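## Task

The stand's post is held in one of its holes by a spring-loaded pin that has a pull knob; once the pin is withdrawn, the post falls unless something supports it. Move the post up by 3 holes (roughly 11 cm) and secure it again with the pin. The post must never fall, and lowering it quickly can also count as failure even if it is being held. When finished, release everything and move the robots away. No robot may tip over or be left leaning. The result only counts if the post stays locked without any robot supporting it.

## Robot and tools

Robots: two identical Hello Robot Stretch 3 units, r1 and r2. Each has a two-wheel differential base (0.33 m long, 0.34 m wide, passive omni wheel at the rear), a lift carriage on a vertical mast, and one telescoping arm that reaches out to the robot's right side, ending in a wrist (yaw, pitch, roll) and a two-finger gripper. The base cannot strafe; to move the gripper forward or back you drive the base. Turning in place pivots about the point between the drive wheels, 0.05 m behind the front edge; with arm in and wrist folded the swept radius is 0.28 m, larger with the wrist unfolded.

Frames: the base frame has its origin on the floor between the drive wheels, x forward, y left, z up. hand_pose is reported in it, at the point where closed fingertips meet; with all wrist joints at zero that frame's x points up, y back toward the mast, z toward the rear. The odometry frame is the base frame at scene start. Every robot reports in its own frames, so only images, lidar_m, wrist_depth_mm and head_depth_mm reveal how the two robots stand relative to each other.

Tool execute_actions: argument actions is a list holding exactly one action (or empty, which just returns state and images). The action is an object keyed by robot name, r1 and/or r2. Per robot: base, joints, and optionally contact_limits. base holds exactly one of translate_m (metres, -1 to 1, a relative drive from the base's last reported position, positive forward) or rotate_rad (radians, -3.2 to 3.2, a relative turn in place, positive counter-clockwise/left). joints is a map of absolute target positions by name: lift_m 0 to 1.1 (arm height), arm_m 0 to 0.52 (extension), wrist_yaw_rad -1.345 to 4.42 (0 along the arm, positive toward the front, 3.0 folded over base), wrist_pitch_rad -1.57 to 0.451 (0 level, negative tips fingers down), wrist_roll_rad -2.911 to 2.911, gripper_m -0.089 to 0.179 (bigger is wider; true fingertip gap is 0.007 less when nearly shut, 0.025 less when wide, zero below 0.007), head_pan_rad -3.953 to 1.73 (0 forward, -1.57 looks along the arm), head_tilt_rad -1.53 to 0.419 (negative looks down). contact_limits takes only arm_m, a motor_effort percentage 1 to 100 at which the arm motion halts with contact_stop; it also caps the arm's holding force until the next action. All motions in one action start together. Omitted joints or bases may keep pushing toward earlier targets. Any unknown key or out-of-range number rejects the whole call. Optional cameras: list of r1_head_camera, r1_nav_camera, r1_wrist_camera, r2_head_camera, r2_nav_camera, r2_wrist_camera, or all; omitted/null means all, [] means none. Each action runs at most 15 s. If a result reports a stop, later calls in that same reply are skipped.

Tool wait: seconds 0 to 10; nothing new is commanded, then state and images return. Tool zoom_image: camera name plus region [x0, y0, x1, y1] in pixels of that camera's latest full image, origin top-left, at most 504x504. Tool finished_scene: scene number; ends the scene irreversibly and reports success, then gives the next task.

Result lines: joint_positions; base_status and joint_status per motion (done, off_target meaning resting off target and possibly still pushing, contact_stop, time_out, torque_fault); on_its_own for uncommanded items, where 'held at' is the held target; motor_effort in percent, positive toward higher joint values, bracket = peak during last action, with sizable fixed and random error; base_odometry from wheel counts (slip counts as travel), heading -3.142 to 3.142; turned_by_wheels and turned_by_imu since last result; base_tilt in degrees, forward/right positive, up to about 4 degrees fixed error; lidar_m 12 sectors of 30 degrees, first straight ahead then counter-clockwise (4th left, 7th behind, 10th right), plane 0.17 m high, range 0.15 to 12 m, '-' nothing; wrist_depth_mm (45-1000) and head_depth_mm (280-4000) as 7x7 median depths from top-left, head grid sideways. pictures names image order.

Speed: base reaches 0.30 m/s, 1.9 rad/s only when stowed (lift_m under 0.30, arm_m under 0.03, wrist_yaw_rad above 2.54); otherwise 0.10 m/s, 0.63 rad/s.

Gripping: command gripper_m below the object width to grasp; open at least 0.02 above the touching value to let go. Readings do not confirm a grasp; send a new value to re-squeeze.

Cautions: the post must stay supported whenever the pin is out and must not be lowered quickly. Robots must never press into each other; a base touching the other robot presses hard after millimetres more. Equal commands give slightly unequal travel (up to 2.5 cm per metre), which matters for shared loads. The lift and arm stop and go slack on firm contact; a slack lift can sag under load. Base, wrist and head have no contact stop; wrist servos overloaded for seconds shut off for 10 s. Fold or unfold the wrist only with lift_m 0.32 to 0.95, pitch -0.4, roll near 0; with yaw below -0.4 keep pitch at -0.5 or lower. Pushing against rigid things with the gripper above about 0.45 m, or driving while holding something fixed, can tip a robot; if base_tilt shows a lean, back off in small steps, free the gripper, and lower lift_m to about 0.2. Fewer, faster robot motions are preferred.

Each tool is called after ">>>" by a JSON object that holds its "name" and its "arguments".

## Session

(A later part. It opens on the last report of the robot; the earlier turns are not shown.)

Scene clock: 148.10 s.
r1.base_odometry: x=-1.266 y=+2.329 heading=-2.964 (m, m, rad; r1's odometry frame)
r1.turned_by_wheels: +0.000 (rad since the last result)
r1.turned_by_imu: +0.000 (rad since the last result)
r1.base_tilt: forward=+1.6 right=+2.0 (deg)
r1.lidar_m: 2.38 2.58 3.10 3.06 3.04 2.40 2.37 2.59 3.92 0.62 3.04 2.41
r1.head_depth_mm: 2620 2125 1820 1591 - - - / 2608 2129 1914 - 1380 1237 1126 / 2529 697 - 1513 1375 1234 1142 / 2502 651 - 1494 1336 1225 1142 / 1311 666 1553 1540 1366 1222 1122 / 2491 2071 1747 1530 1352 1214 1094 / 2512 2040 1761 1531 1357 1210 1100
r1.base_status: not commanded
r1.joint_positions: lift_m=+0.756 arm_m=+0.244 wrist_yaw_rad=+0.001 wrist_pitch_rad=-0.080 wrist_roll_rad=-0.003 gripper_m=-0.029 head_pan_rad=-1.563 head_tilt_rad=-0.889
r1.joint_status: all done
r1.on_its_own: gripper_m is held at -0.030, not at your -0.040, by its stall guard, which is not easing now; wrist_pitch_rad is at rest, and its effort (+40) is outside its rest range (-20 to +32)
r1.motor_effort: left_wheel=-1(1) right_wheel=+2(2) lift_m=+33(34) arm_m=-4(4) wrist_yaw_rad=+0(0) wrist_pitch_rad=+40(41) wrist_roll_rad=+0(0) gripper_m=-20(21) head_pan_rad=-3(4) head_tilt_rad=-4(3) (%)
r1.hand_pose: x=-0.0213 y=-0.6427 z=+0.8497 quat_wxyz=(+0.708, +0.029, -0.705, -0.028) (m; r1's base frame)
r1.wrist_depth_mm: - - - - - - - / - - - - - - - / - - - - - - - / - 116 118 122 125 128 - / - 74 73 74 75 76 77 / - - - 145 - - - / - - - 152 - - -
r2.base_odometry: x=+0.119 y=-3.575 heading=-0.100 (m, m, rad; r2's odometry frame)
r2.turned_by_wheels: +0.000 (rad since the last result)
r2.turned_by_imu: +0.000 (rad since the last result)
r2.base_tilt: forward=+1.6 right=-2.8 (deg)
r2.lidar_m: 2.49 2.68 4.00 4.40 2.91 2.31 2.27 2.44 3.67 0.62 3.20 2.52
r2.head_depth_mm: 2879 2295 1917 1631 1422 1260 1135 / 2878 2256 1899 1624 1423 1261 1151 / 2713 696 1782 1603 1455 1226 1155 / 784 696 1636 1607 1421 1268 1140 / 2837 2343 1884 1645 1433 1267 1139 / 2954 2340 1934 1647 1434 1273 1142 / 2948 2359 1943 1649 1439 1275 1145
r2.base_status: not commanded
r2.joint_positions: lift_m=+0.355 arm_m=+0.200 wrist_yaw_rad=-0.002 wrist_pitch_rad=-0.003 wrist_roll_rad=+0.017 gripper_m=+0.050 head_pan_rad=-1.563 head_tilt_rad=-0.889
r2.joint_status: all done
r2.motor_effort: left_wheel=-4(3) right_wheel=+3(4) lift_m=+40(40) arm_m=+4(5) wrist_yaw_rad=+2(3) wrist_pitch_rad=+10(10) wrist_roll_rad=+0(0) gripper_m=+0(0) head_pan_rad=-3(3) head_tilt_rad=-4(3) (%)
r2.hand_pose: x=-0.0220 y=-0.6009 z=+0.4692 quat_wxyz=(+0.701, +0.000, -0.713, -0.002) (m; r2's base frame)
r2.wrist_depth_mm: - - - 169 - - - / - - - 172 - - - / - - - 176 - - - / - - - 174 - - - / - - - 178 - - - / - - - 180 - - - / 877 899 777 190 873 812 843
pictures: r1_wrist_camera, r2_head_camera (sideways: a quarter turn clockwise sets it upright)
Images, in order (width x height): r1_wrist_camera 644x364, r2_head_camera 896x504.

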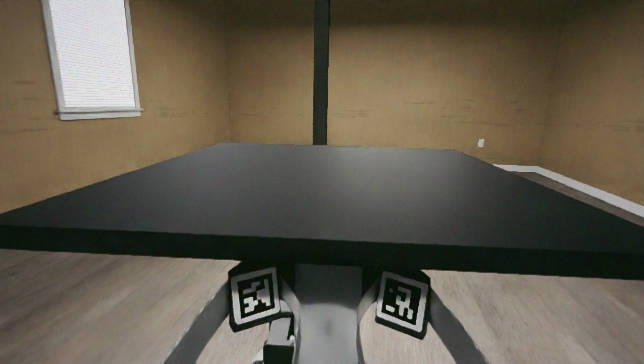

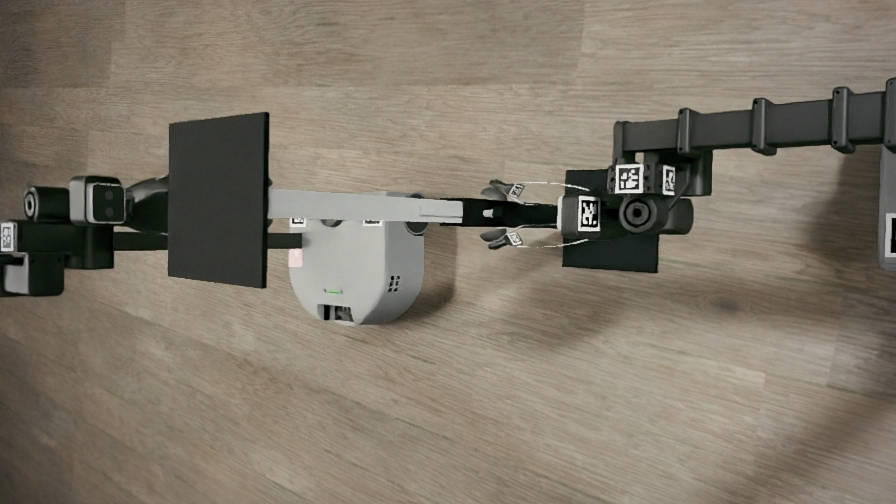

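>>> {"name": "execute_actions", "arguments": {"actions": [{"r1":{"joints":{"lift_m":0.761}},"r2":{"joints":{"gripper_m":-0.03}}}], "cameras": ["r2_wrist_camera"]}}

Scene clock: 155.33 s.
r1.base_odometry: x=-1.266 y=+2.329 heading=-2.964 (m, m, rad; r1's odometry frame)
r1.turned_by_wheels: +0.000 (rad since the last result)
r1.turned_by_imu: +0.001 (rad since the last result)
r1.base_tilt: forward=+1.6 right=+2.0 (deg)
r1.lidar_m: 2.38 2.57 3.12 3.07 3.01 2.39 2.37 2.58 3.92 0.62 3.03 2.41
r1.head_depth_mm: 2629 2151 1818 1603 - - - / 2610 2139 - - 1373 1233 1131 / 2562 693 - 1517 1372 1239 1147 / 2483 651 - 1493 1329 1223 1143 / 1309 673 1565 1536 1351 1219 1123 / 2531 2066 1764 1536 1353 1208 1098 / 2502 2058 1760 1530 1359 1204 1103
r1.base_status: not commanded
r1.joint_positions: lift_m=+0.760 arm_m=+0.244 wrist_yaw_rad=+0.001 wrist_pitch_rad=-0.096 wrist_roll_rad=-0.003 gripper_m=-0.029 head_pan_rad=-1.563 head_tilt_rad=-0.889
r1.joint_status: all done
r1.on_its_own: gripper_m is held at -0.030, not at your -0.040, by its stall guard, which is not easing now; wrist_pitch_rad is at rest, and its effort (+47) is outside its rest range (-20 to +32)
r1.motor_effort: left_wheel=-1(0) right_wheel=+2(2) lift_m=+34(33) arm_m=-4(4) wrist_yaw_rad=-1(0) wrist_pitch_rad=+47(48) wrist_roll_rad=+0(0) gripper_m=-21(21) head_pan_rad=-3(4) head_tilt_rad=-4(4) (%)
r1.hand_pose: x=-0.0213 y=-0.6420 z=+0.8508 quat_wxyz=(+0.707, +0.034, -0.705, -0.034) (m; r1's base frame)
r1.wrist_depth_mm: - - - - - - - / - - - - - - - / - - - - - - - / - 119 122 125 128 131 - / - 75 76 77 79 80 81 / - - - 145 71 - - / - - - 154 - - -
r2.base_odometry: x=+0.119 y=-3.575 heading=-0.100 (m, m, rad; r2's odometry frame)
r2.turned_by_wheels: +0.000 (rad since the last result)
r2.turned_by_imu: -0.001 (rad since the last result)
r2.base_tilt: forward=+1.6 right=-2.9 (deg)
r2.lidar_m: 2.49 2.68 4.02 4.41 2.90 2.30 2.27 2.45 3.66 0.61 3.18 2.53
r2.head_depth_mm: 2927 2304 1910 1636 1425 1263 1134 / 2905 2260 1922 1640 1427 1260 1152 / 2733 693 1781 1601 1454 1225 1155 / 784 697 1651 1605 1417 1272 1139 / 2843 2346 1885 1647 1433 1269 1142 / 2957 2333 1929 1643 1431 1271 1136 / 2923 2345 1947 1649 1442 1274 1146
r2.base_status: not commanded
r2.joint_positions: lift_m=+0.355 arm_m=+0.200 wrist_yaw_rad=-0.005 wrist_pitch_rad=-0.003 wrist_roll_rad=+0.017 gripper_m=-0.029 head_pan_rad=-1.563 head_tilt_rad=-0.889
r2.joint_status: all done
r2.motor_effort: left_wheel=-5(5) right_wheel=+5(4) lift_m=+40(40) arm_m=+4(4) wrist_yaw_rad=+6(5) wrist_pitch_rad=+10(10) wrist_roll_rad=+0(0) gripper_m=-26(100) head_pan_rad=-3(2) head_tilt_rad=-3(3) (%)
r2.hand_pose: x=-0.0228 y=-0.6008 z=+0.4691 quat_wxyz=(+0.701, -0.001, -0.713, -0.003) (m; r2's base frame)
r2.wrist_depth_mm: - - - 170 - - - / - - - 173 - - - / - - - 177 - - - / - - - 174 - - - / - - - 177 - - - / - - - 144 - - - / 877 889 808 191 822 842 847
pictures: r2_wrist_camera
Images, in order (width x height): r2_wrist_camera 644x364.

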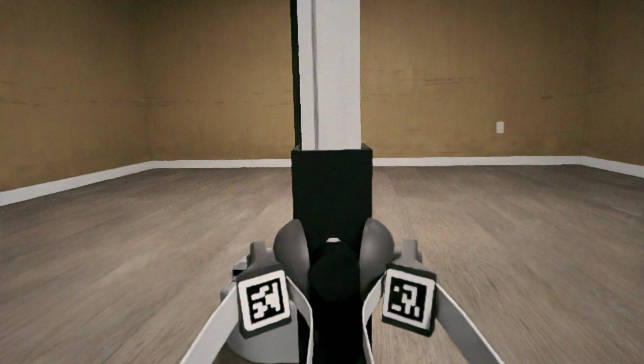

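>>> {"name": "execute_actions", "arguments": {"actions": [{"r1":{"joints":{"lift_m":0.742,"gripper_m":0.08}}}], "cameras": []}}

>>> {"name": "execute_actions", "arguments": {"actions": [{"r1":{"joints":{"lift_m":0.63,"arm_m":0.17}}}], "cameras": []}}

>>> {"name": "execute_actions", "arguments": {"actions": [{"r1":{"joints":{"wrist_yaw_rad":2.0,"gripper_m":0.02,"wrist_pitch_rad":-0.2}}}], "cameras": []}}

>>> {"name": "execute_actions", "arguments": {"actions": [{"r1":{"joints":{"arm_m":0.42},"contact_limits":{"arm_m":12}},"r2":{"joints":{"head_tilt_rad":-0.75}}}], "cameras": ["r1_head_camera","r2_head_camera"]}}

Scene clock: 167.23 s.
r1.base_odometry: x=-1.266 y=+2.329 heading=-2.964 (m, m, rad; r1's odometry frame)
r1.turned_by_wheels: +0.000 (rad since the last result)
r1.turned_by_imu: +0.001 (rad since the last result)
r1.base_tilt: forward=+1.6 right=+1.9 (deg)
r1.lidar_m: 2.38 2.58 3.10 3.06 3.04 2.40 2.37 2.59 3.90 0.62 3.04 2.41
r1.head_depth_mm: 2583 2153 1811 1591 1414 - - / 2618 2116 1884 - 1366 1241 1126 / 2534 694 - 1503 1385 1226 1153 / 2436 645 - 1482 1329 1243 1141 / 1309 680 1565 1534 1362 1225 1123 / 2542 2099 1771 1531 1348 1218 1102 / 2465 2054 1762 1525 1338 1210 1099
r1.base_status: not commanded
r1.joint_positions: lift_m=+0.742 arm_m=+0.244 wrist_yaw_rad=+0.001 wrist_pitch_rad=-0.027 wrist_roll_rad=-0.003 gripper_m=+0.080 head_pan_rad=-1.563 head_tilt_rad=-0.889
r1.joint_status: all done
r1.motor_effort: left_wheel=-1(0) right_wheel=+2(2) lift_m=+20(32) arm_m=+0(4) wrist_yaw_rad=+0(0) wrist_pitch_rad=+14(47) wrist_roll_rad=+0(0) gripper_m=+1(91) head_pan_rad=-4(4) head_tilt_rad=-4(4) (%)
r1.hand_pose: x=-0.0213 y=-0.6444 z=+0.8499 quat_wxyz=(+0.708, +0.010, -0.706, -0.010) (m; r1's base frame)
r1.wrist_depth_mm: - - - - - - - / - - - - - - - / - - - - - - - / - 114 118 122 126 131 - / - 77 74 73 73 71 70 / - - - 145 - - - / - - - 149 - - -
r2.base_odometry: x=+0.119 y=-3.575 heading=-0.100 (m, m, rad; r2's odometry frame)
r2.turned_by_wheels: +0.000 (rad since the last result)
r2.turned_by_imu: -0.001 (rad since the last result)
r2.base_tilt: forward=+1.6 right=-2.9 (deg)
r2.lidar_m: 2.49 2.69 4.01 4.40 2.91 2.30 2.27 2.44 3.64 0.62 3.20 2.52
r2.head_depth_mm: 2906 2309 1920 1644 1422 1264 1136 / 2902 2235 1907 1640 1435 1266 1152 / 2820 696 1792 1604 1448 1225 1156 / 799 698 1647 1617 1420 1270 1140 / 2854 2356 1886 1646 1429 1267 1141 / 2976 2334 1942 1657 1438 1267 1138 / 2977 2361 1936 1655 1441 1271 1144
r2.base_status: not commanded
r2.joint_positions: lift_m=+0.355 arm_m=+0.200 wrist_yaw_rad=-0.005 wrist_pitch_rad=-0.003 wrist_roll_rad=+0.017 gripper_m=-0.026 head_pan_rad=-1.563 head_tilt_rad=-0.889
r2.joint_status: not commanded
r2.motor_effort: left_wheel=-5(5) right_wheel=+4(5) lift_m=+40(40) arm_m=+5(5) wrist_yaw_rad=+5(6) wrist_pitch_rad=+10(10) wrist_roll_rad=+0(0) gripper_m=-24(24) head_pan_rad=-3(3) head_tilt_rad=-4(4) (%)
r2.hand_pose: x=-0.0228 y=-0.6008 z=+0.4691 quat_wxyz=(+0.701, -0.001, -0.713, -0.003) (m; r2's base frame)
r2.wrist_depth_mm: - - - 170 - - - / - - - 174 - - - / - - - 177 - - - / - - - 173 - - - / - - - 178 - - - / - - - 145 - - - / 900 896 789 189 811 860 843
pictures: none
No camera images: the call's "cameras" was empty. Leave "cameras" out to get every camera's image.

Scene clock: 169.10 s.
r1.base_odometry: x=-1.266 y=+2.329 heading=-2.964 (m, m, rad; r1's odometry frame)
r1.turned_by_wheels: +0.000 (rad since the last result)
r1.turned_by_imu: +0.000 (rad since the last result)
r1.base_tilt: forward=+1.6 right=+1.9 (deg)
r1.lidar_m: 2.38 2.57 3.10 3.06 3.05 2.40 2.37 2.59 3.92 0.62 3.04 2.41
r1.head_depth_mm: 2615 2137 1807 1568 1381 1245 1121 / 2588 2134 1801 1599 1402 - - / 2576 695 1797 1584 - 1236 1137 / 2466 654 1116 - 1318 1227 1142 / 1309 687 1577 1547 1364 1226 1118 / 2495 2074 1753 1525 1358 1215 1105 / 2501 2087 1747 1524 1360 1217 1101
r1.base_status: not commanded
r1.joint_positions: lift_m=+0.630 arm_m=+0.170 wrist_yaw_rad=+0.001 wrist_pitch_rad=-0.026 wrist_roll_rad=-0.003 gripper_m=+0.080 head_pan_rad=-1.563 head_tilt_rad=-0.889
r1.joint_status: all done
r1.motor_effort: left_wheel=-1(1) right_wheel=+2(3) lift_m=+20(19) arm_m=-4(4) wrist_yaw_rad=+0(0) wrist_pitch_rad=+13(13) wrist_roll_rad=+0(0) gripper_m=+1(1) head_pan_rad=-4(4) head_tilt_rad=-4(4) (%)
r1.hand_pose: x=-0.0213 y=-0.5708 z=+0.7382 quat_wxyz=(+0.708, +0.010, -0.706, -0.009) (m; r1's base frame)
r1.wrist_depth_mm: - - - 238 - - - / - - - - - - - / - - - 206 - - - / - - - 212 - - - / - - - 219 - - - / - - - 224 - - - / - - - 458 - - -
r2.base_odometry: x=+0.119 y=-3.575 heading=-0.100 (m, m, rad; r2's odometry frame)
r2.turned_by_wheels: +0.000 (rad since the last result)
r2.turned_by_imu: +0.000 (rad since the last result)
r2.base_tilt: forward=+1.6 right=-2.8 (deg)
r2.lidar_m: 2.49 2.68 4.00 4.39 2.91 2.30 2.27 2.44 3.64 0.62 3.19 2.52
r2.head_depth_mm: 2909 2315 1908 1630 1428 1269 1135 / 2897 2253 1906 1634 1417 1269 1161 / 2886 695 829 1605 1450 1225 1154 / 1028 697 1630 1611 1424 1269 1137 / 2730 2356 1880 1643 1437 1269 1140 / 2947 2351 1937 1643 1440 1272 1146 / 2946 2365 1939 1647 1440 1276 1146
r2.base_status: not commanded
r2.joint_positions: lift_m=+0.355 arm_m=+0.200 wrist_yaw_rad=-0.005 wrist_pitch_rad=-0.003 wrist_roll_rad=+0.017 gripper_m=-0.026 head_pan_rad=-1.563 head_tilt_rad=-0.889
r2.joint_status: not commanded
r2.motor_effort: left_wheel=-5(5) right_wheel=+4(5) lift_m=+40(41) arm_m=+4(4) wrist_yaw_rad=+5(5) wrist_pitch_rad=+10(10) wrist_roll_rad=+0(0) gripper_m=-24(24) head_pan_rad=-3(2) head_tilt_rad=-3(3) (%)
r2.hand_pose: x=-0.0228 y=-0.6008 z=+0.4691 quat_wxyz=(+0.701, -0.001, -0.713, -0.003) (m; r2's base frame)
r2.wrist_depth_mm: - - - 170 - - - / - - - 173 - - - / - - - 177 - - - / - - - 174 - - - / - - - 178 - - - / - - - 144 - - - / 868 897 779 190 813 854 846
pictures: none
No camera images: the call's "cameras" was empty. Leave "cameras" out to get every camera's image.

Scene clock: 171.10 s.
r1.base_odometry: x=-1.266 y=+2.329 heading=-2.964 (m, m, rad; r1's odometry frame)
r1.turned_by_wheels: +0.000 (rad since the last result)
r1.turned_by_imu: +0.000 (rad since the last result)
r1.base_tilt: forward=+1.6 right=+1.9 (deg)
r1.lidar_m: 2.38 2.57 3.10 3.05 3.05 2.40 2.37 2.57 3.88 0.62 3.05 2.42
r1.head_depth_mm: 2609 2139 1808 1550 1389 1241 1129 / 2577 2111 1798 1590 1404 - - / 2594 693 1797 1598 1355 1231 1146 / 2482 657 1532 1567 1322 1223 1140 / 1317 686 1562 1546 1407 1224 1123 / 2505 2078 1743 1533 1374 1210 1106 / 2468 2039 1763 1540 1352 1207 1097
r1.base_status: not commanded
r1.joint_positions: lift_m=+0.630 arm_m=+0.170 wrist_yaw_rad=+1.998 wrist_pitch_rad=-0.215 wrist_roll_rad=-0.003 gripper_m=+0.020 head_pan_rad=-1.563 head_tilt_rad=-0.889
r1.joint_status: all done
r1.motor_effort: left_wheel=-1(1) right_wheel=+2(2) lift_m=+20(20) arm_m=-4(5) wrist_yaw_rad=+2(3) wrist_pitch_rad=+8(12) wrist_roll_rad=+0(0) gripper_m=+0(89) head_pan_rad=-4(4) head_tilt_rad=-4(4) (%)
r1.hand_pose: x=+0.2018 y=-0.2137 z=+0.6906 quat_wxyz=(+0.445, +0.631, -0.316, +0.551) (m; r1's base frame)
r1.wrist_depth_mm: - - - - - - - / - - - - - - - / - - - - - - - / - - - - - - - / - - - - - - - / - - - - - - - / 936 946 953 953 925 997 -
r2.base_odometry: x=+0.119 y=-3.575 heading=-0.100 (m, m, rad; r2's odometry frame)
r2.turned_by_wheels: +0.000 (rad since the last result)
r2.turned_by_imu: +0.000 (rad since the last result)
r2.base_tilt: forward=+1.6 right=-2.9 (deg)
r2.lidar_m: 2.49 2.68 4.00 4.39 2.91 2.30 2.27 2.44 3.65 0.62 3.20 2.52
r2.head_depth_mm: 2883 2299 1920 1627 1426 1264 1135 / 2914 2129 1919 1633 1426 1264 1150 / 2914 696 1792 1608 1461 1225 1155 / 1025 697 1649 1616 1417 1269 1141 / 2751 2330 1878 1644 1428 1265 1138 / 2954 2341 1940 1657 1445 1268 1141 / 2971 2342 1948 1652 1441 1275 1145
r2.base_status: not commanded
r2.joint_positions: lift_m=+0.355 arm_m=+0.200 wrist_yaw_rad=-0.005 wrist_pitch_rad=-0.003 wrist_roll_rad=+0.017 gripper_m=-0.026 head_pan_rad=-1.563 head_tilt_rad=-0.889
r2.joint_status: not commanded
r2.motor_effort: left_wheel=-5(4) right_wheel=+4(4) lift_m=+40(41) arm_m=+4(4) wrist_yaw_rad=+6(6) wrist_pitch_rad=+10(10) wrist_roll_rad=+0(0) gripper_m=-24(25) head_pan_rad=-2(3) head_tilt_rad=-4(3) (%)
r2.hand_pose: x=-0.0228 y=-0.6008 z=+0.4691 quat_wxyz=(+0.701, -0.001, -0.713, -0.003) (m; r2's base frame)
r2.wrist_depth_mm: - - - 170 - - - / - - - 174 - - - / - - - 177 - - - / - - - 174 - - - / - - - 178 - - - / - - - 145 - - - / 886 879 796 189 833 861 852
pictures: none
No camera images: the call's "cameras" was empty. Leave "cameras" out to get every camera's image.

Scene clock: 173.93 s.
r1.base_odometry: x=-1.266 y=+2.329 heading=-2.964 (m, m, rad; r1's odometry frame)
r1.turned_by_wheels: +0.000 (rad since the last result)
r1.turned_by_imu: +0.000 (rad since the last result)
r1.base_tilt: forward=+1.6 right=+1.9 (deg)
r1.lidar_m: 2.38 2.57 3.10 3.07 3.06 2.40 2.37 2.59 3.89 0.62 3.06 2.42
r1.head_depth_mm: 2612 2145 1812 1568 1379 1248 1126 / 2627 2126 1822 1587 1415 - - / 2589 694 1746 1551 1367 1228 1148 / 2444 652 - 1497 1330 1228 1142 / 1306 688 1558 1497 1364 1223 1119 / 2521 2066 1740 1516 1356 1216 1101 / 2505 2071 1748 1554 1355 1212 1100
r1.base_status: not commanded
r1.joint_positions: lift_m=+0.630 arm_m=+0.395 wrist_yaw_rad=+1.991 wrist_pitch_rad=-0.216 wrist_roll_rad=-0.003 gripper_m=+0.020 head_pan_rad=-1.563 head_tilt_rad=-0.890
r1.joint_status: arm_m contact_stop (moved +0.225 of +0.250)
r1.on_its_own: arm_m is slack since a contact_stop, until your next command for it (your +0.420 is given up)
r1.motor_effort: left_wheel=-3(6) right_wheel=+11(16) lift_m=+21(22) arm_m=-1(14) wrist_yaw_rad=+7(8) wrist_pitch_rad=+8(8) wrist_roll_rad=+0(0) gripper_m=+0(0) head_pan_rad=-3(3) head_tilt_rad=-4(3) (%)
r1.contact_limits: arm_m 12 (drawing in: default 29, maximum 46; extending or still: default 37, maximum 61)
r1.hand_pose: x=+0.2024 y=-0.4400 z=+0.6904 quat_wxyz=(+0.447, +0.631, -0.317, +0.549) (m; r1's base frame)
r1.wrist_depth_mm: - - - - - - - / - - - - - - - / - - - - - - - / - - - - - - - / - - - - - - - / - - - - - - - / 946 937 946 955 924 957 972
r2.base_odometry: x=+0.119 y=-3.575 heading=-0.100 (m, m, rad; r2's odometry frame)
r2.turned_by_wheels: +0.000 (rad since the last result)
r2.turned_by_imu: +0.000 (rad since the last result)
r2.base_tilt: forward=+1.7 right=-2.9 (deg)
r2.lidar_m: 2.49 2.69 4.02 4.41 2.91 2.30 2.26 2.44 3.65 0.62 3.21 2.52
r2.head_depth_mm: 3755 3032 2303 1867 1554 1342 1178 / 3808 3022 2231 1857 1552 1365 1190 / 3820 3039 724 1768 1520 1392 1150 / 1252 1229 725 1617 1524 1334 1182 / 3869 2935 2309 1758 1558 1349 1186 / 3927 3055 2314 1872 1571 1345 1184 / 3956 3039 2338 1869 1566 1347 1191
r2.base_status: not commanded
r2.joint_positions: lift_m=+0.355 arm_m=+0.200 wrist_yaw_rad=-0.005 wrist_pitch_rad=-0.003 wrist_roll_rad=+0.017 gripper_m=-0.026 head_pan_rad=-1.563 head_tilt_rad=-0.755
r2.joint_status: all done
r2.motor_effort: left_wheel=-5(5) right_wheel=+4(5) lift_m=+40(40) arm_m=+5(4) wrist_yaw_rad=+5(5) wrist_pitch_rad=+10(10) wrist_roll_rad=+0(1) gripper_m=-25(24) head_pan_rad=-3(3) head_tilt_rad=+2(10) (%)
r2.hand_pose: x=-0.0228 y=-0.6008 z=+0.4691 quat_wxyz=(+0.701, -0.001, -0.713, -0.003) (m; r2's base frame)
r2.wrist_depth_mm: - - - 169 - - - / - - - 175 - - - / - - - 177 - - - / - - - 173 - - - / - - - 177 - - - / - - - 145 - - - / 891 857 802 190 835 840 839
pictures: r1_head_camera (sideways: a quarter turn clockwise sets it upright), r2_head_camera (sideways: a quarter turn clockwise sets it upright)
Images, in order (width x height): r1_head_camera 896x504, r2_head_camera 896x504.

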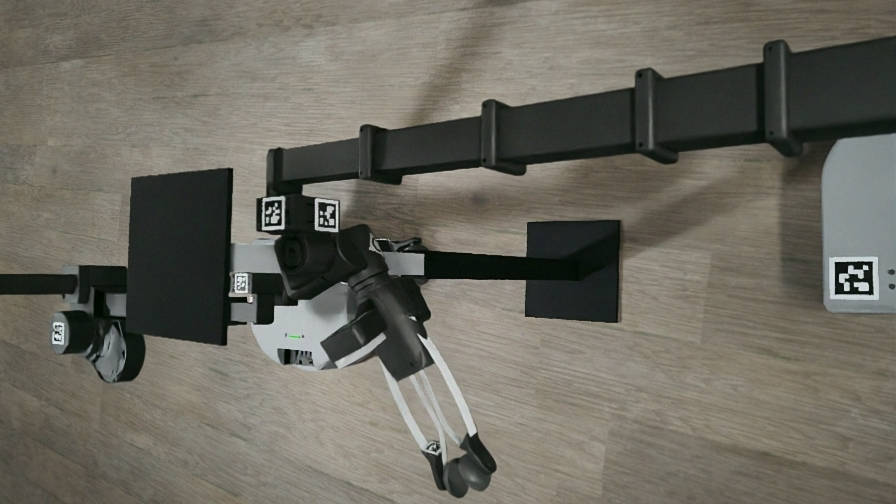

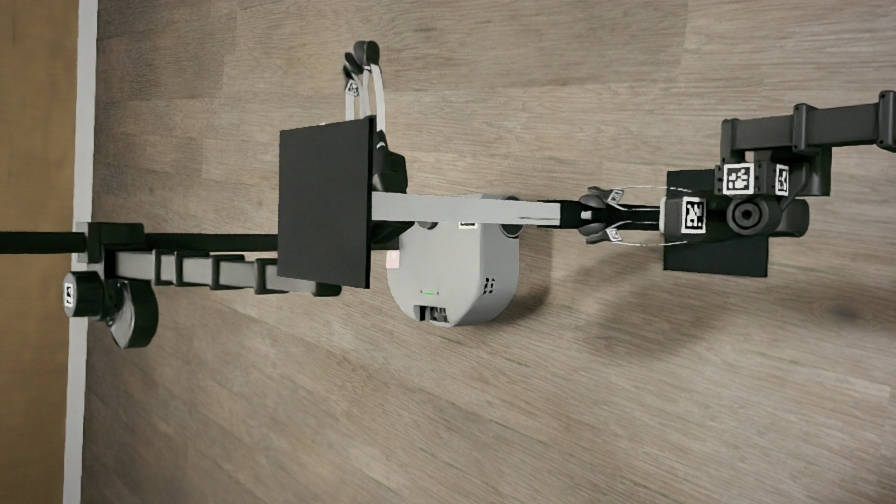

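>>> {"name": "execute_actions", "arguments": {"actions": [{"r1":{"base":{"translate_m":0.045},"joints":{"arm_m":0.375,"wrist_yaw_rad":3.0,"wrist_pitch_rad":-0.4}}}], "cameras": []}}

>>> {"name": "execute_actions", "arguments": {"actions": [{"r1":{"joints":{"arm_m":0.435,"lift_m":0.645},"contact_limits":{"arm_m":10}}}], "cameras": ["r1_head_camera"]}}

Scene clock: 184.33 s.
r1.base_odometry: x=-1.310 y=+2.321 heading=-2.964 (m, m, rad; r1's odometry frame)
r1.turned_by_wheels: +0.000 (rad since the last result)
r1.turned_by_imu: +0.001 (rad since the last result)
r1.base_tilt: forward=+1.6 right=+2.0 (deg)
r1.lidar_m: 2.33 2.53 3.08 3.05 3.09 2.44 2.42 2.63 3.97 0.62 2.98 2.36
r1.head_depth_mm: 2627 2141 1808 1572 1397 1237 1122 / 2606 2070 1794 1587 1410 - - / 2571 659 1733 1523 1377 1233 1144 / 2357 653 1086 1468 1333 1225 1143 / 2497 1982 1622 1536 1360 1223 1115 / 2504 2075 1766 1524 1360 1225 1104 / 2486 2064 1749 1528 1350 1213 1095
r1.base_status: done
r1.joint_positions: lift_m=+0.630 arm_m=+0.375 wrist_yaw_rad=+2.998 wrist_pitch_rad=-0.414 wrist_roll_rad=-0.003 gripper_m=+0.020 head_pan_rad=-1.563 head_tilt_rad=-0.890
r1.joint_status: all done
r1.motor_effort: left_wheel=+0(6) right_wheel=+1(20) lift_m=+21(21) arm_m=-4(4) wrist_yaw_rad=+2(11) wrist_pitch_rad=+7(8) wrist_roll_rad=+0(0) gripper_m=+0(0) head_pan_rad=-4(3) head_tilt_rad=-3(4) (%)
r1.hand_pose: x=+0.0110 y=-0.2976 z=+0.6438 quat_wxyz=(+0.195, +0.699, +0.096, +0.681) (m; r1's base frame)
r1.wrist_depth_mm: - - - - - - - / - - - - - - - / - - - - - - - / - - - - - - - / - - - - - - - / 927 930 - 925 943 934 944 / 791 801 - 796 785 802 802
r2.base_odometry: x=+0.119 y=-3.575 heading=-0.100 (m, m, rad; r2's odometry frame)
r2.turned_by_wheels: +0.000 (rad since the last result)
r2.turned_by_imu: -0.001 (rad since the last result)
r2.base_tilt: forward=+1.6 right=-2.9 (deg)
r2.lidar_m: 2.49 2.69 3.99 4.39 2.91 2.30 2.27 2.44 3.64 0.61 3.19 2.52
r2.head_depth_mm: 3750 3038 2305 1868 1558 1343 1180 / 3763 3008 2232 1866 1552 1369 1186 / 3780 3058 723 1630 1520 1387 1155 / 1256 1172 725 1632 1520 1337 1178 / 3980 2917 2326 1824 1560 1345 1181 / 3954 3061 2314 1872 1567 1345 1181 / - 3065 2321 1884 1571 1350 1183
r2.base_status: not commanded
r2.joint_positions: lift_m=+0.355 arm_m=+0.200 wrist_yaw_rad=-0.005 wrist_pitch_rad=-0.003 wrist_roll_rad=+0.017 gripper_m=-0.026 head_pan_rad=-1.563 head_tilt_rad=-0.755
r2.joint_status: not commanded
r2.motor_effort: left_wheel=-5(5) right_wheel=+5(4) lift_m=+40(41) arm_m=+4(5) wrist_yaw_rad=+5(5) wrist_pitch_rad=+10(10) wrist_roll_rad=+0(0) gripper_m=-25(24) head_pan_rad=-3(2) head_tilt_rad=+1(2) (%)
r2.hand_pose: x=-0.0228 y=-0.6008 z=+0.4691 quat_wxyz=(+0.701, -0.001, -0.713, -0.003) (m; r2's base frame)
r2.wrist_depth_mm: - - - 170 - - - / - - - 173 - - - / - - - 176 - - - / - - - 174 - - - / - - - 177 - - - / - - - 145 - - - / 894 898 826 191 800 838 821
pictures: none
No camera images: the call's "cameras" was empty. Leave "cameras" out to get every camera's image.

Scene clock: 185.93 s.
r1.base_odometry: x=-1.310 y=+2.321 heading=-2.964 (m, m, rad; r1's odometry frame)
r1.turned_by_wheels: +0.000 (rad since the last result)
r1.turned_by_imu: +0.000 (rad since the last result)
r1.base_tilt: forward=+1.6 right=+1.9 (deg)
r1.lidar_m: 2.33 2.53 3.10 3.05 3.10 2.44 2.41 2.63 3.98 0.62 2.98 2.36
r1.head_depth_mm: 2580 2111 1822 1582 1381 1250 1125 / 2575 2061 1818 1596 - - - / 2560 647 1750 1544 1371 1232 1143 / 2313 650 - 1298 1343 1219 1137 / 2429 1979 1620 1542 1350 1218 1119 / 2519 2063 1766 1540 1346 1219 1099 / 2471 2050 1741 1522 1358 1215 1098
r1.base_status: not commanded
r1.joint_positions: lift_m=+0.645 arm_m=+0.435 wrist_yaw_rad=+2.998 wrist_pitch_rad=-0.414 wrist_roll_rad=-0.003 gripper_m=+0.020 head_pan_rad=-1.563 head_tilt_rad=-0.890
r1.joint_status: all done
r1.motor_effort: left_wheel=+0(0) right_wheel=+1(1) lift_m=+28(28) arm_m=+2(3) wrist_yaw_rad=+2(2) wrist_pitch_rad=+7(7) wrist_roll_rad=+0(0) gripper_m=+0(0) head_pan_rad=-3(4) head_tilt_rad=-3(4) (%)
r1.contact_limits: arm_m 10 (drawing in: default 29, maximum 46; extending or still: default 37, maximum 61)
r1.hand_pose: x=+0.0109 y=-0.3572 z=+0.6583 quat_wxyz=(+0.195, +0.699, +0.096, +0.681) (m; r1's base frame)
r1.wrist_depth_mm: - - - - - - - / - - - - - - - / - - - - - - - / - - - - - - - / - - - - - - - / 926 939 - 962 964 947 947 / 806 808 - 817 782 822 816
r2.base_odometry: x=+0.119 y=-3.575 heading=-0.100 (m, m, rad; r2's odometry frame)
r2.turned_by_wheels: +0.000 (rad since the last result)
r2.turned_by_imu: +0.000 (rad since the last result)
r2.base_tilt: forward=+1.6 right=-2.9 (deg)
r2.lidar_m: 2.49 2.68 4.00 4.41 2.91 2.29 2.27 2.44 3.63 0.61 3.21 2.52
r2.head_depth_mm: 3718 3017 2310 1858 1556 1335 1184 / 3791 3003 2245 1808 1564 1372 1188 / 3751 3049 724 1592 1525 1391 1150 / 1235 1136 726 1632 1531 1341 1179 / 3956 3040 2305 1814 1565 1346 1185 / 3972 3059 2299 1864 1563 1349 1191 / - 3058 2330 1871 1563 1348 1189
r2.base_status: not commanded
r2.joint_positions: lift_m=+0.355 arm_m=+0.200 wrist_yaw_rad=-0.005 wrist_pitch_rad=-0.003 wrist_roll_rad=+0.017 gripper_m=-0.026 head_pan_rad=-1.563 head_tilt_rad=-0.755
r2.joint_status: not commanded
r2.motor_effort: left_wheel=-5(5) right_wheel=+5(5) lift_m=+40(41) arm_m=+4(4) wrist_yaw_rad=+5(5) wrist_pitch_rad=+10(10) wrist_roll_rad=+0(0) gripper_m=-24(24) head_pan_rad=-2(3) head_tilt_rad=+2(1) (%)
r2.hand_pose: x=-0.0228 y=-0.6008 z=+0.4691 quat_wxyz=(+0.701, -0.001, -0.713, -0.003) (m; r2's base frame)
r2.wrist_depth_mm: - - - 170 - - - / - - - 174 - - - / - - - 177 - - - / - - - 175 - - - / - - - 177 - - - / - - - 145 - - - / 897 892 828 190 832 851 874
pictures: r1_head_camera (sideways: a quarter turn clockwise sets it upright)
Images, in order (width x height): r1_head_camera 896x504.

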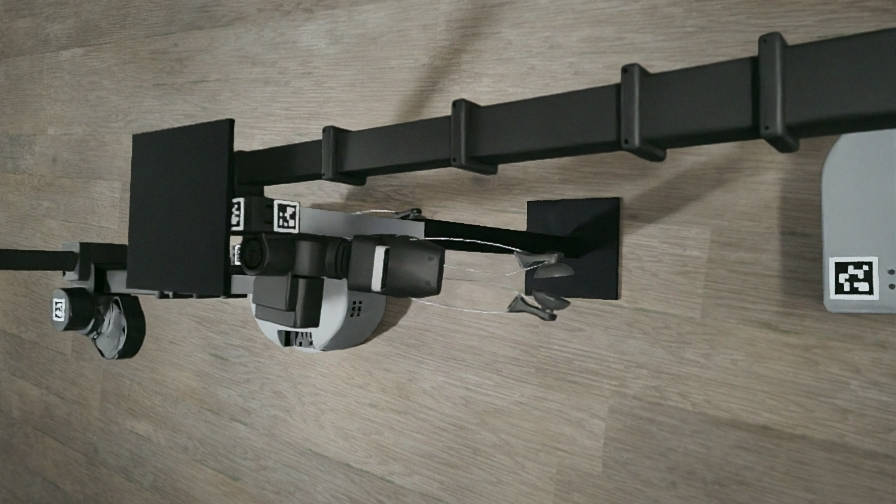

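>>> {"name": "execute_actions", "arguments": {"actions": [{"r1":{"joints":{"arm_m":0.445,"lift_m":0.658},"contact_limits":{"arm_m":10}}}], "cameras": ["r1_head_camera"]}}

>>> {"name": "execute_actions", "arguments": {"actions": [{"r1":{"joints":{"lift_m":0.666}}}], "cameras": ["r1_head_camera"]}}

Scene clock: 192.53 s.
r1.base_odometry: x=-1.310 y=+2.321 heading=-2.964 (m, m, rad; r1's odometry frame)
r1.turned_by_wheels: +0.000 (rad since the last result)
r1.turned_by_imu: +0.001 (rad since the last result)
r1.base_tilt: forward=+1.6 right=+1.9 (deg)
r1.lidar_m: 2.33 2.53 3.11 3.06 3.09 2.44 2.42 2.64 3.95 0.62 2.97 2.36
r1.head_depth_mm: 2590 2132 1800 1568 1384 1247 1129 / 2590 2084 1795 1596 - - - / 2556 649 1751 1546 1364 1231 1146 / 2334 643 - 1468 1342 1226 1142 / 2451 2027 1622 1547 1355 1225 1119 / 2485 2077 1767 1525 1358 1213 1102 / 2521 2073 1763 1533 1353 1211 1100
r1.base_status: not commanded
r1.joint_positions: lift_m=+0.658 arm_m=+0.445 wrist_yaw_rad=+2.998 wrist_pitch_rad=-0.414 wrist_roll_rad=-0.003 gripper_m=+0.020 head_pan_rad=-1.563 head_tilt_rad=-0.890
r1.joint_status: all done
r1.motor_effort: left_wheel=+1(0) right_wheel=+1(1) lift_m=+28(29) arm_m=+3(1) wrist_yaw_rad=+2(2) wrist_pitch_rad=+8(7) wrist_roll_rad=+0(0) gripper_m=+0(1) head_pan_rad=-4(4) head_tilt_rad=-4(4) (%)
r1.contact_limits: arm_m 10 (drawing in: default 29, maximum 46; extending or still: default 37, maximum 61)
r1.hand_pose: x=+0.0109 y=-0.3672 z=+0.6713 quat_wxyz=(+0.195, +0.699, +0.096, +0.681) (m; r1's base frame)
r1.wrist_depth_mm: - - - - - - - / - - - - - - - / - - - - - - - / - - - - - - - / - - - - - - - / 958 950 - 963 959 959 - / 823 820 - 830 814 831 824
r2.base_odometry: x=+0.119 y=-3.575 heading=-0.100 (m, m, rad; r2's odometry frame)
r2.turned_by_wheels: +0.000 (rad since the last result)
r2.turned_by_imu: +0.000 (rad since the last result)
r2.base_tilt: forward=+1.6 right=-2.9 (deg)
r2.lidar_m: 2.49 2.68 4.02 4.40 2.91 2.30 2.27 2.45 3.64 0.62 3.20 2.53
r2.head_depth_mm: 3802 3008 2299 1849 1560 1342 1177 / 3802 3008 2226 1800 1561 1368 1192 / 3802 3066 724 1593 1519 1386 1152 / 1232 1085 726 1631 1536 1335 1184 / 3941 3088 2321 1812 1566 1345 1184 / 3914 3061 2321 1875 1570 1350 1187 / - 3073 2319 1868 1573 1345 1188
r2.base_status: not commanded
r2.joint_positions: lift_m=+0.355 arm_m=+0.200 wrist_yaw_rad=-0.005 wrist_pitch_rad=-0.003 wrist_roll_rad=+0.017 gripper_m=-0.026 head_pan_rad=-1.563 head_tilt_rad=-0.755
r2.joint_status: not commanded
r2.motor_effort: left_wheel=-5(5) right_wheel=+5(4) lift_m=+40(41) arm_m=+4(5) wrist_yaw_rad=+5(5) wrist_pitch_rad=+10(10) wrist_roll_rad=+0(0) gripper_m=-25(25) head_pan_rad=-2(3) head_tilt_rad=+2(1) (%)
r2.hand_pose: x=-0.0228 y=-0.6008 z=+0.4691 quat_wxyz=(+0.701, -0.001, -0.713, -0.003) (m; r2's base frame)
r2.wrist_depth_mm: - - - 170 - - - / - - - 173 - - - / - - - 177 - - - / - - - 173 - - - / - - - 177 - - - / - - - 145 - - - / 888 899 813 191 786 842 845
pictures: r1_head_camera (sideways: a quarter turn clockwise sets it upright)
Images, in order (width x height): r1_head_camera 896x504.

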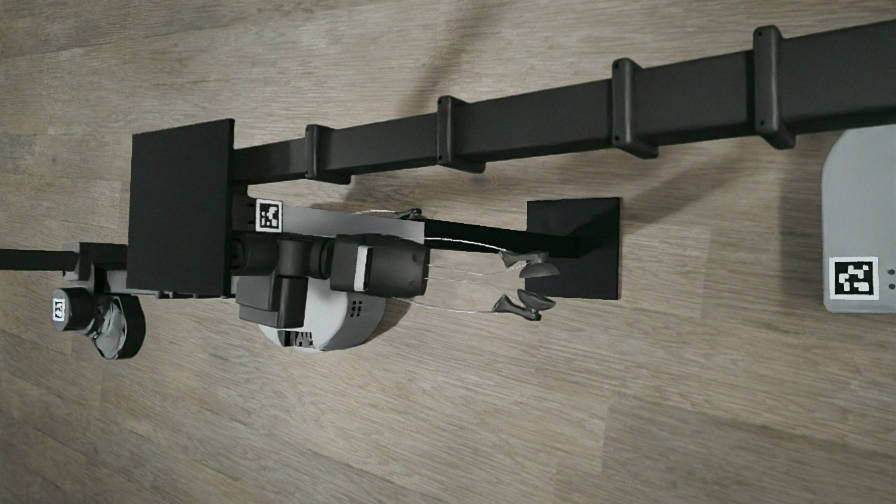

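Scene clock: 193.43 s.
r1.base_odometry: x=-1.310 y=+2.321 heading=-2.964 (m, m, rad; r1's odometry frame)
r1.turned_by_wheels: +0.000 (rad since the last result)
r1.turned_by_imu: +0.000 (rad since the last result)
r1.base_tilt: forward=+1.6 right=+1.9 (deg)
r1.lidar_m: 2.33 2.53 3.11 3.06 3.10 2.44 2.41 2.62 3.97 0.62 2.98 2.37
r1.head_depth_mm: 2606 2135 1809 1567 1383 1247 1130 / 2570 2086 1802 1593 - - - / 2587 652 1748 1547 1375 1228 1141 / 2341 648 - 1491 1335 1227 1141 / 2465 2031 1608 1538 1350 1218 1118 / 2532 2059 1764 1544 1353 1222 1103 / 2479 2065 1740 1508 1348 1214 1096
r1.base_status: not commanded
r1.joint_positions: lift_m=+0.663 arm_m=+0.445 wrist_yaw_rad=+2.998 wrist_pitch_rad=-0.415 wrist_roll_rad=-0.003 gripper_m=+0.020 head_pan_rad=-1.563 head_tilt_rad=-0.890
r1.joint_status: lift_m contact_stop (moved +0.005 of +0.008)
r1.on_its_own: lift_m is slack since a contact_stop, until your next command for it
r1.motor_effort: left_wheel=+0(1) right_wheel=+1(2) lift_m=+25(45) arm_m=+1(3) wrist_yaw_rad=+2(1) wrist_pitch_rad=+8(8) wrist_roll_rad=+0(0) gripper_m=+0(1) head_pan_rad=-3(3) head_tilt_rad=-3(4) (%)
r1.hand_pose: x=+0.0108 y=-0.3673 z=+0.6764 quat_wxyz=(+0.195, +0.699, +0.096, +0.681) (m; r1's base frame)
r1.wrist_depth_mm: - - - - - - - / - - - - - - - / - - - - - - - / - - - - - - - / - - - - - - - / 939 954 - 978 - - - / 818 824 - 848 806 834 840
r2.base_odometry: x=+0.119 y=-3.575 heading=-0.100 (m, m, rad; r2's odometry frame)
r2.turned_by_wheels: +0.000 (rad since the last result)
r2.turned_by_imu: +0.000 (rad since the last result)
r2.base_tilt: forward=+1.6 right=-2.8 (deg)
r2.lidar_m: 2.48 2.68 4.03 4.41 2.91 2.30 2.27 2.44 3.63 0.61 3.21 2.52
r2.head_depth_mm: 3813 3031 2305 1853 1555 1343 1173 / 3831 3029 2240 1808 1560 1371 1189 / 3783 3044 722 1601 1527 1394 1153 / 1218 1086 722 1628 1539 1328 1189 / 3923 3034 2308 1815 1563 1350 1185 / 3976 3070 2320 1871 1580 1351 1187 / 3991 3052 2330 1876 1565 1351 1188
r2.base_status: not commanded
r2.joint_positions: lift_m=+0.355 arm_m=+0.200 wrist_yaw_rad=-0.005 wrist_pitch_rad=-0.003 wrist_roll_rad=+0.017 gripper_m=-0.026 head_pan_rad=-1.563 head_tilt_rad=-0.755
r2.joint_status: not commanded
r2.motor_effort: left_wheel=-4(5) right_wheel=+5(4) lift_m=+40(40) arm_m=+4(4) wrist_yaw_rad=+5(5) wrist_pitch_rad=+10(10) wrist_roll_rad=+0(0) gripper_m=-25(24) head_pan_rad=-2(2) head_tilt_rad=+1(2) (%)
r2.hand_pose: x=-0.0228 y=-0.6008 z=+0.4691 quat_wxyz=(+0.701, -0.001, -0.713, -0.003) (m; r2's base frame)
r2.wrist_depth_mm: - - - 170 - - - / - - - 173 - - - / - - - 178 - - - / - - - 174 - - - / - - - 177 - - - / - - - 145 - - - / 907 861 840 190 836 844 835
pictures: r1_head_camera (sideways: a quarter turn clockwise sets it upright)
Images, in order (width x height): r1_head_camera 896x504.

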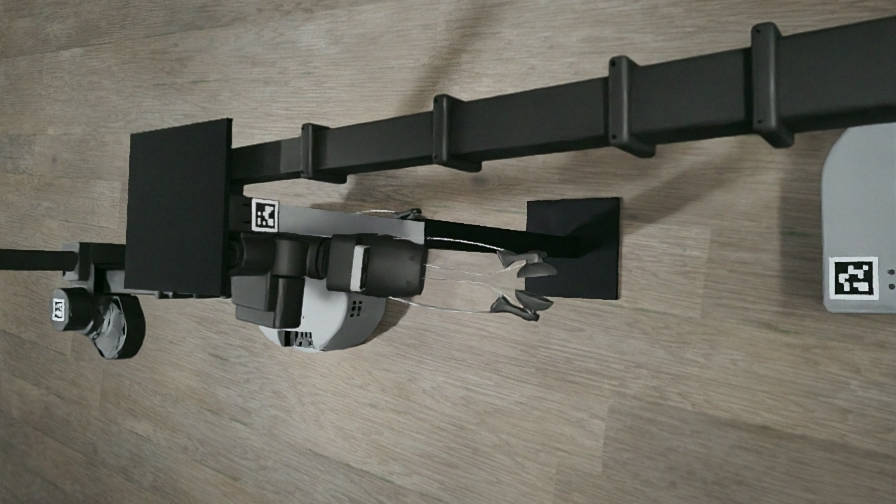

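The plate rose about 2 mm through the hole's play. Holding it mid-play and pulling the pin.

>>> {"name": "execute_actions", "arguments": {"actions": [{"r1":{"joints":{"lift_m":0.6622}},"r2":{"joints":{"gripper_m":-0.04}}}], "cameras": []}}

>>> {"name": "execute_actions", "arguments": {"actions": [{"r2":{"joints":{"arm_m":0.188}}}], "cameras": ["r2_head_camera","r2_wrist_camera"]}}

Scene clock: 199.57 s.
r1.base_odometry: x=-1.310 y=+2.321 heading=-2.964 (m, m, rad; r1's odometry frame)
r1.turned_by_wheels: +0.000 (rad since the last result)
r1.turned_by_imu: +0.001 (rad since the last result)
r1.base_tilt: forward=+1.7 right=+1.9 (deg)
r1.lidar_m: 2.33 2.53 3.10 3.05 3.10 2.44 2.42 2.64 3.97 0.62 2.98 2.37
r1.head_depth_mm: 2596 2134 1810 1567 1391 1249 1124 / 2580 2080 1808 1591 - - - / 2576 652 1734 1535 1385 1231 1145 / 2329 649 - 1487 1332 1227 1140 / 2483 2031 1584 1540 1364 1213 1126 / 2504 2070 1769 1538 1363 1213 1104 / 2524 2053 1741 1521 1351 1210 1103
r1.base_status: not commanded
r1.joint_positions: lift_m=+0.662 arm_m=+0.445 wrist_yaw_rad=+2.998 wrist_pitch_rad=-0.415 wrist_roll_rad=-0.003 gripper_m=+0.020 head_pan_rad=-1.563 head_tilt_rad=-0.890
r1.joint_status: all done
r1.motor_effort: left_wheel=+0(1) right_wheel=+2(1) lift_m=+25(25) arm_m=+1(1) wrist_yaw_rad=+2(1) wrist_pitch_rad=+8(8) wrist_roll_rad=+0(0) gripper_m=+0(0) head_pan_rad=-4(4) head_tilt_rad=-3(4) (%)
r1.hand_pose: x=+0.0108 y=-0.3673 z=+0.6755 quat_wxyz=(+0.195, +0.699, +0.096, +0.681) (m; r1's base frame)
r1.wrist_depth_mm: - - - - - - - / - - - - - - - / - - - - - - - / - - - - - - - / - - - - - - - / 969 963 - 973 - - - / 826 834 - 845 820 841 837
r2.base_odometry: x=+0.119 y=-3.575 heading=-0.100 (m, m, rad; r2's odometry frame)
r2.turned_by_wheels: +0.000 (rad since the last result)
r2.turned_by_imu: +0.000 (rad since the last result)
r2.base_tilt: forward=+1.6 right=-2.9 (deg)
r2.lidar_m: 2.49 2.68 4.01 4.41 2.91 2.30 2.27 2.44 3.65 0.61 3.20 2.52
r2.head_depth_mm: 3759 3010 2298 1856 1555 1337 1180 / 3819 3046 2236 1808 1565 1365 1190 / 3774 2999 721 1606 1523 1385 1154 / 1224 1082 724 1634 1529 1333 1185 / 3816 3053 2341 1817 1564 1345 1180 / 3953 3074 2319 1880 1567 1350 1183 / - 3069 2337 1877 1567 1348 1182
r2.base_status: not commanded
r2.joint_positions: lift_m=+0.355 arm_m=+0.200 wrist_yaw_rad=-0.005 wrist_pitch_rad=-0.003 wrist_roll_rad=+0.017 gripper_m=-0.038 head_pan_rad=-1.563 head_tilt_rad=-0.755
r2.joint_status: all done
r2.motor_effort: left_wheel=-5(5) right_wheel=+5(5) lift_m=+40(40) arm_m=+4(5) wrist_yaw_rad=+6(6) wrist_pitch_rad=+10(10) wrist_roll_rad=+0(0) gripper_m=-30(94) head_pan_rad=-3(2) head_tilt_rad=+0(2) (%)
r2.hand_pose: x=-0.0228 y=-0.6008 z=+0.4691 quat_wxyz=(+0.701, -0.001, -0.713, -0.003) (m; r2's base frame)
r2.wrist_depth_mm: - - - 169 - - - / - - - 174 - - - / - - - 177 - - - / - - - 174 - - - / - - - 178 - - - / - - - 144 - - - / 898 893 821 191 809 873 858
pictures: none
No camera images: the call's "cameras" was empty. Leave "cameras" out to get every camera's image.

Scene clock: 200.43 s.
r1.base_odometry: x=-1.310 y=+2.321 heading=-2.964 (m, m, rad; r1's odometry frame)
r1.turned_by_wheels: +0.000 (rad since the last result)
r1.turned_by_imu: +0.000 (rad since the last result)
r1.base_tilt: forward=+1.6 right=+1.9 (deg)
r1.lidar_m: 2.33 2.53 3.10 3.06 3.12 2.44 2.42 2.64 3.98 0.62 2.98 2.37
r1.head_depth_mm: 2614 2149 1816 1561 1388 1253 1132 / 2586 2085 1807 1605 - - - / 2578 654 1721 1561 1373 1233 1141 / 2357 649 - 1475 1330 1228 1145 / 2442 2014 1599 1534 1345 1220 1120 / 2509 2067 1769 1536 1352 1210 1104 / 2488 2059 1743 1522 1350 1212 1100
r1.base_status: not commanded
r1.joint_positions: lift_m=+0.662 arm_m=+0.445 wrist_yaw_rad=+2.998 wrist_pitch_rad=-0.415 wrist_roll_rad=-0.003 gripper_m=+0.020 head_pan_rad=-1.563 head_tilt_rad=-0.890
r1.joint_status: not commanded
r1.motor_effort: left_wheel=+1(1) right_wheel=+1(1) lift_m=+24(25) arm_m=+1(1) wrist_yaw_rad=+1(2) wrist_pitch_rad=+8(8) wrist_roll_rad=+0(0) gripper_m=+0(0) head_pan_rad=-4(4) head_tilt_rad=-4(3) (%)
r1.hand_pose: x=+0.0108 y=-0.3673 z=+0.6755 quat_wxyz=(+0.195, +0.699, +0.096, +0.681) (m; r1's base frame)
r1.wrist_depth_mm: - - - - - - - / - - - - - - - / - - - - - - - / - - - - - - - / - - - - - - - / 959 959 - 962 - - - / 837 821 - 829 808 840 833
r2.base_odometry: x=+0.119 y=-3.575 heading=-0.100 (m, m, rad; r2's odometry frame)
r2.turned_by_wheels: +0.000 (rad since the last result)
r2.turned_by_imu: +0.000 (rad since the last result)
r2.base_tilt: forward=+1.7 right=-2.9 (deg)
r2.lidar_m: 2.49 2.68 3.99 4.39 2.91 2.30 2.27 2.44 3.64 0.62 3.19 2.52
r2.head_depth_mm: 3782 3020 2296 1856 1556 1344 1178 / 3807 3033 2251 1801 1552 1338 1196 / 3829 3031 720 1607 1536 1365 1145 / 1219 1084 724 1632 1534 1333 1180 / 3899 3080 2313 1821 1557 1348 1186 / 3963 3057 2317 1882 1566 1348 1187 / 3975 3045 2327 1886 1568 1344 1181
r2.base_status: not commanded
r2.joint_positions: lift_m=+0.355 arm_m=+0.189 wrist_yaw_rad=-0.005 wrist_pitch_rad=-0.001 wrist_roll_rad=+0.017 gripper_m=-0.035 head_pan_rad=-1.563 head_tilt_rad=-0.754
r2.joint_status: all done
r2.motor_effort: left_wheel=-3(5) right_wheel=+4(4) lift_m=+40(40) arm_m=-9(15) wrist_yaw_rad=+6(6) wrist_pitch_rad=+9(10) wrist_roll_rad=+0(0) gripper_m=-25(30) head_pan_rad=-3(3) head_tilt_rad=+2(1) (%)
r2.hand_pose: x=-0.0228 y=-0.5899 z=+0.4696 quat_wxyz=(+0.701, -0.001, -0.713, -0.002) (m; r2's base frame)
r2.wrist_depth_mm: - - - 180 - - - / - - - 184 - - - / - - - 186 - - - / - - - 184 - - - / - - - 187 - - - / - - - 155 - - - / 898 882 850 202 817 870 841
pictures: r2_head_camera (sideways: a quarter turn clockwise sets it upright), r2_wrist_camera
Images, in order (width x height): r2_head_camera 896x504, r2_wrist_camera 644x364.

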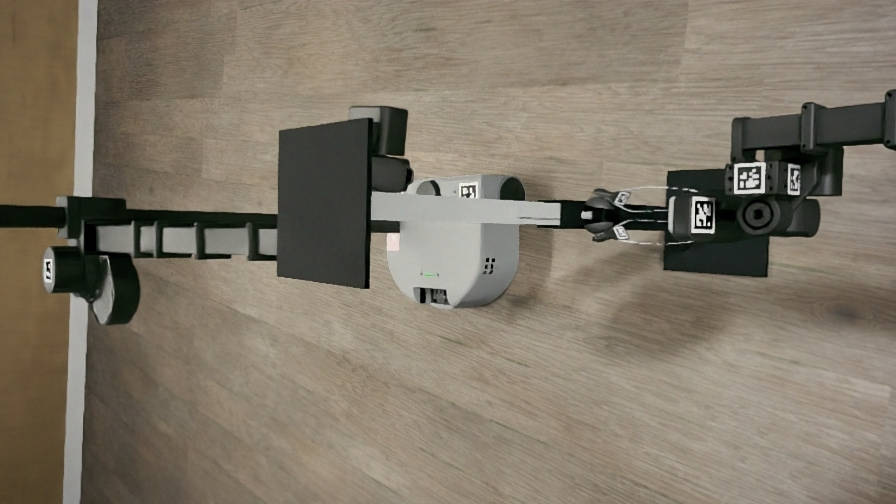

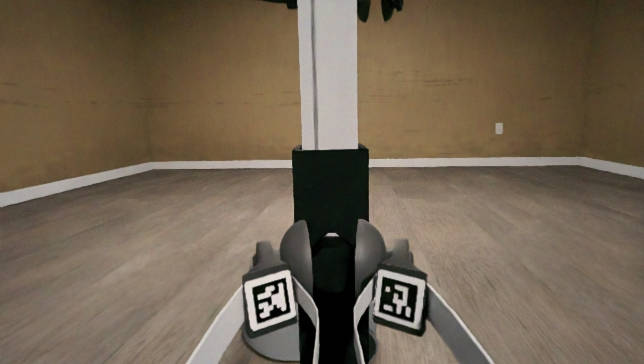

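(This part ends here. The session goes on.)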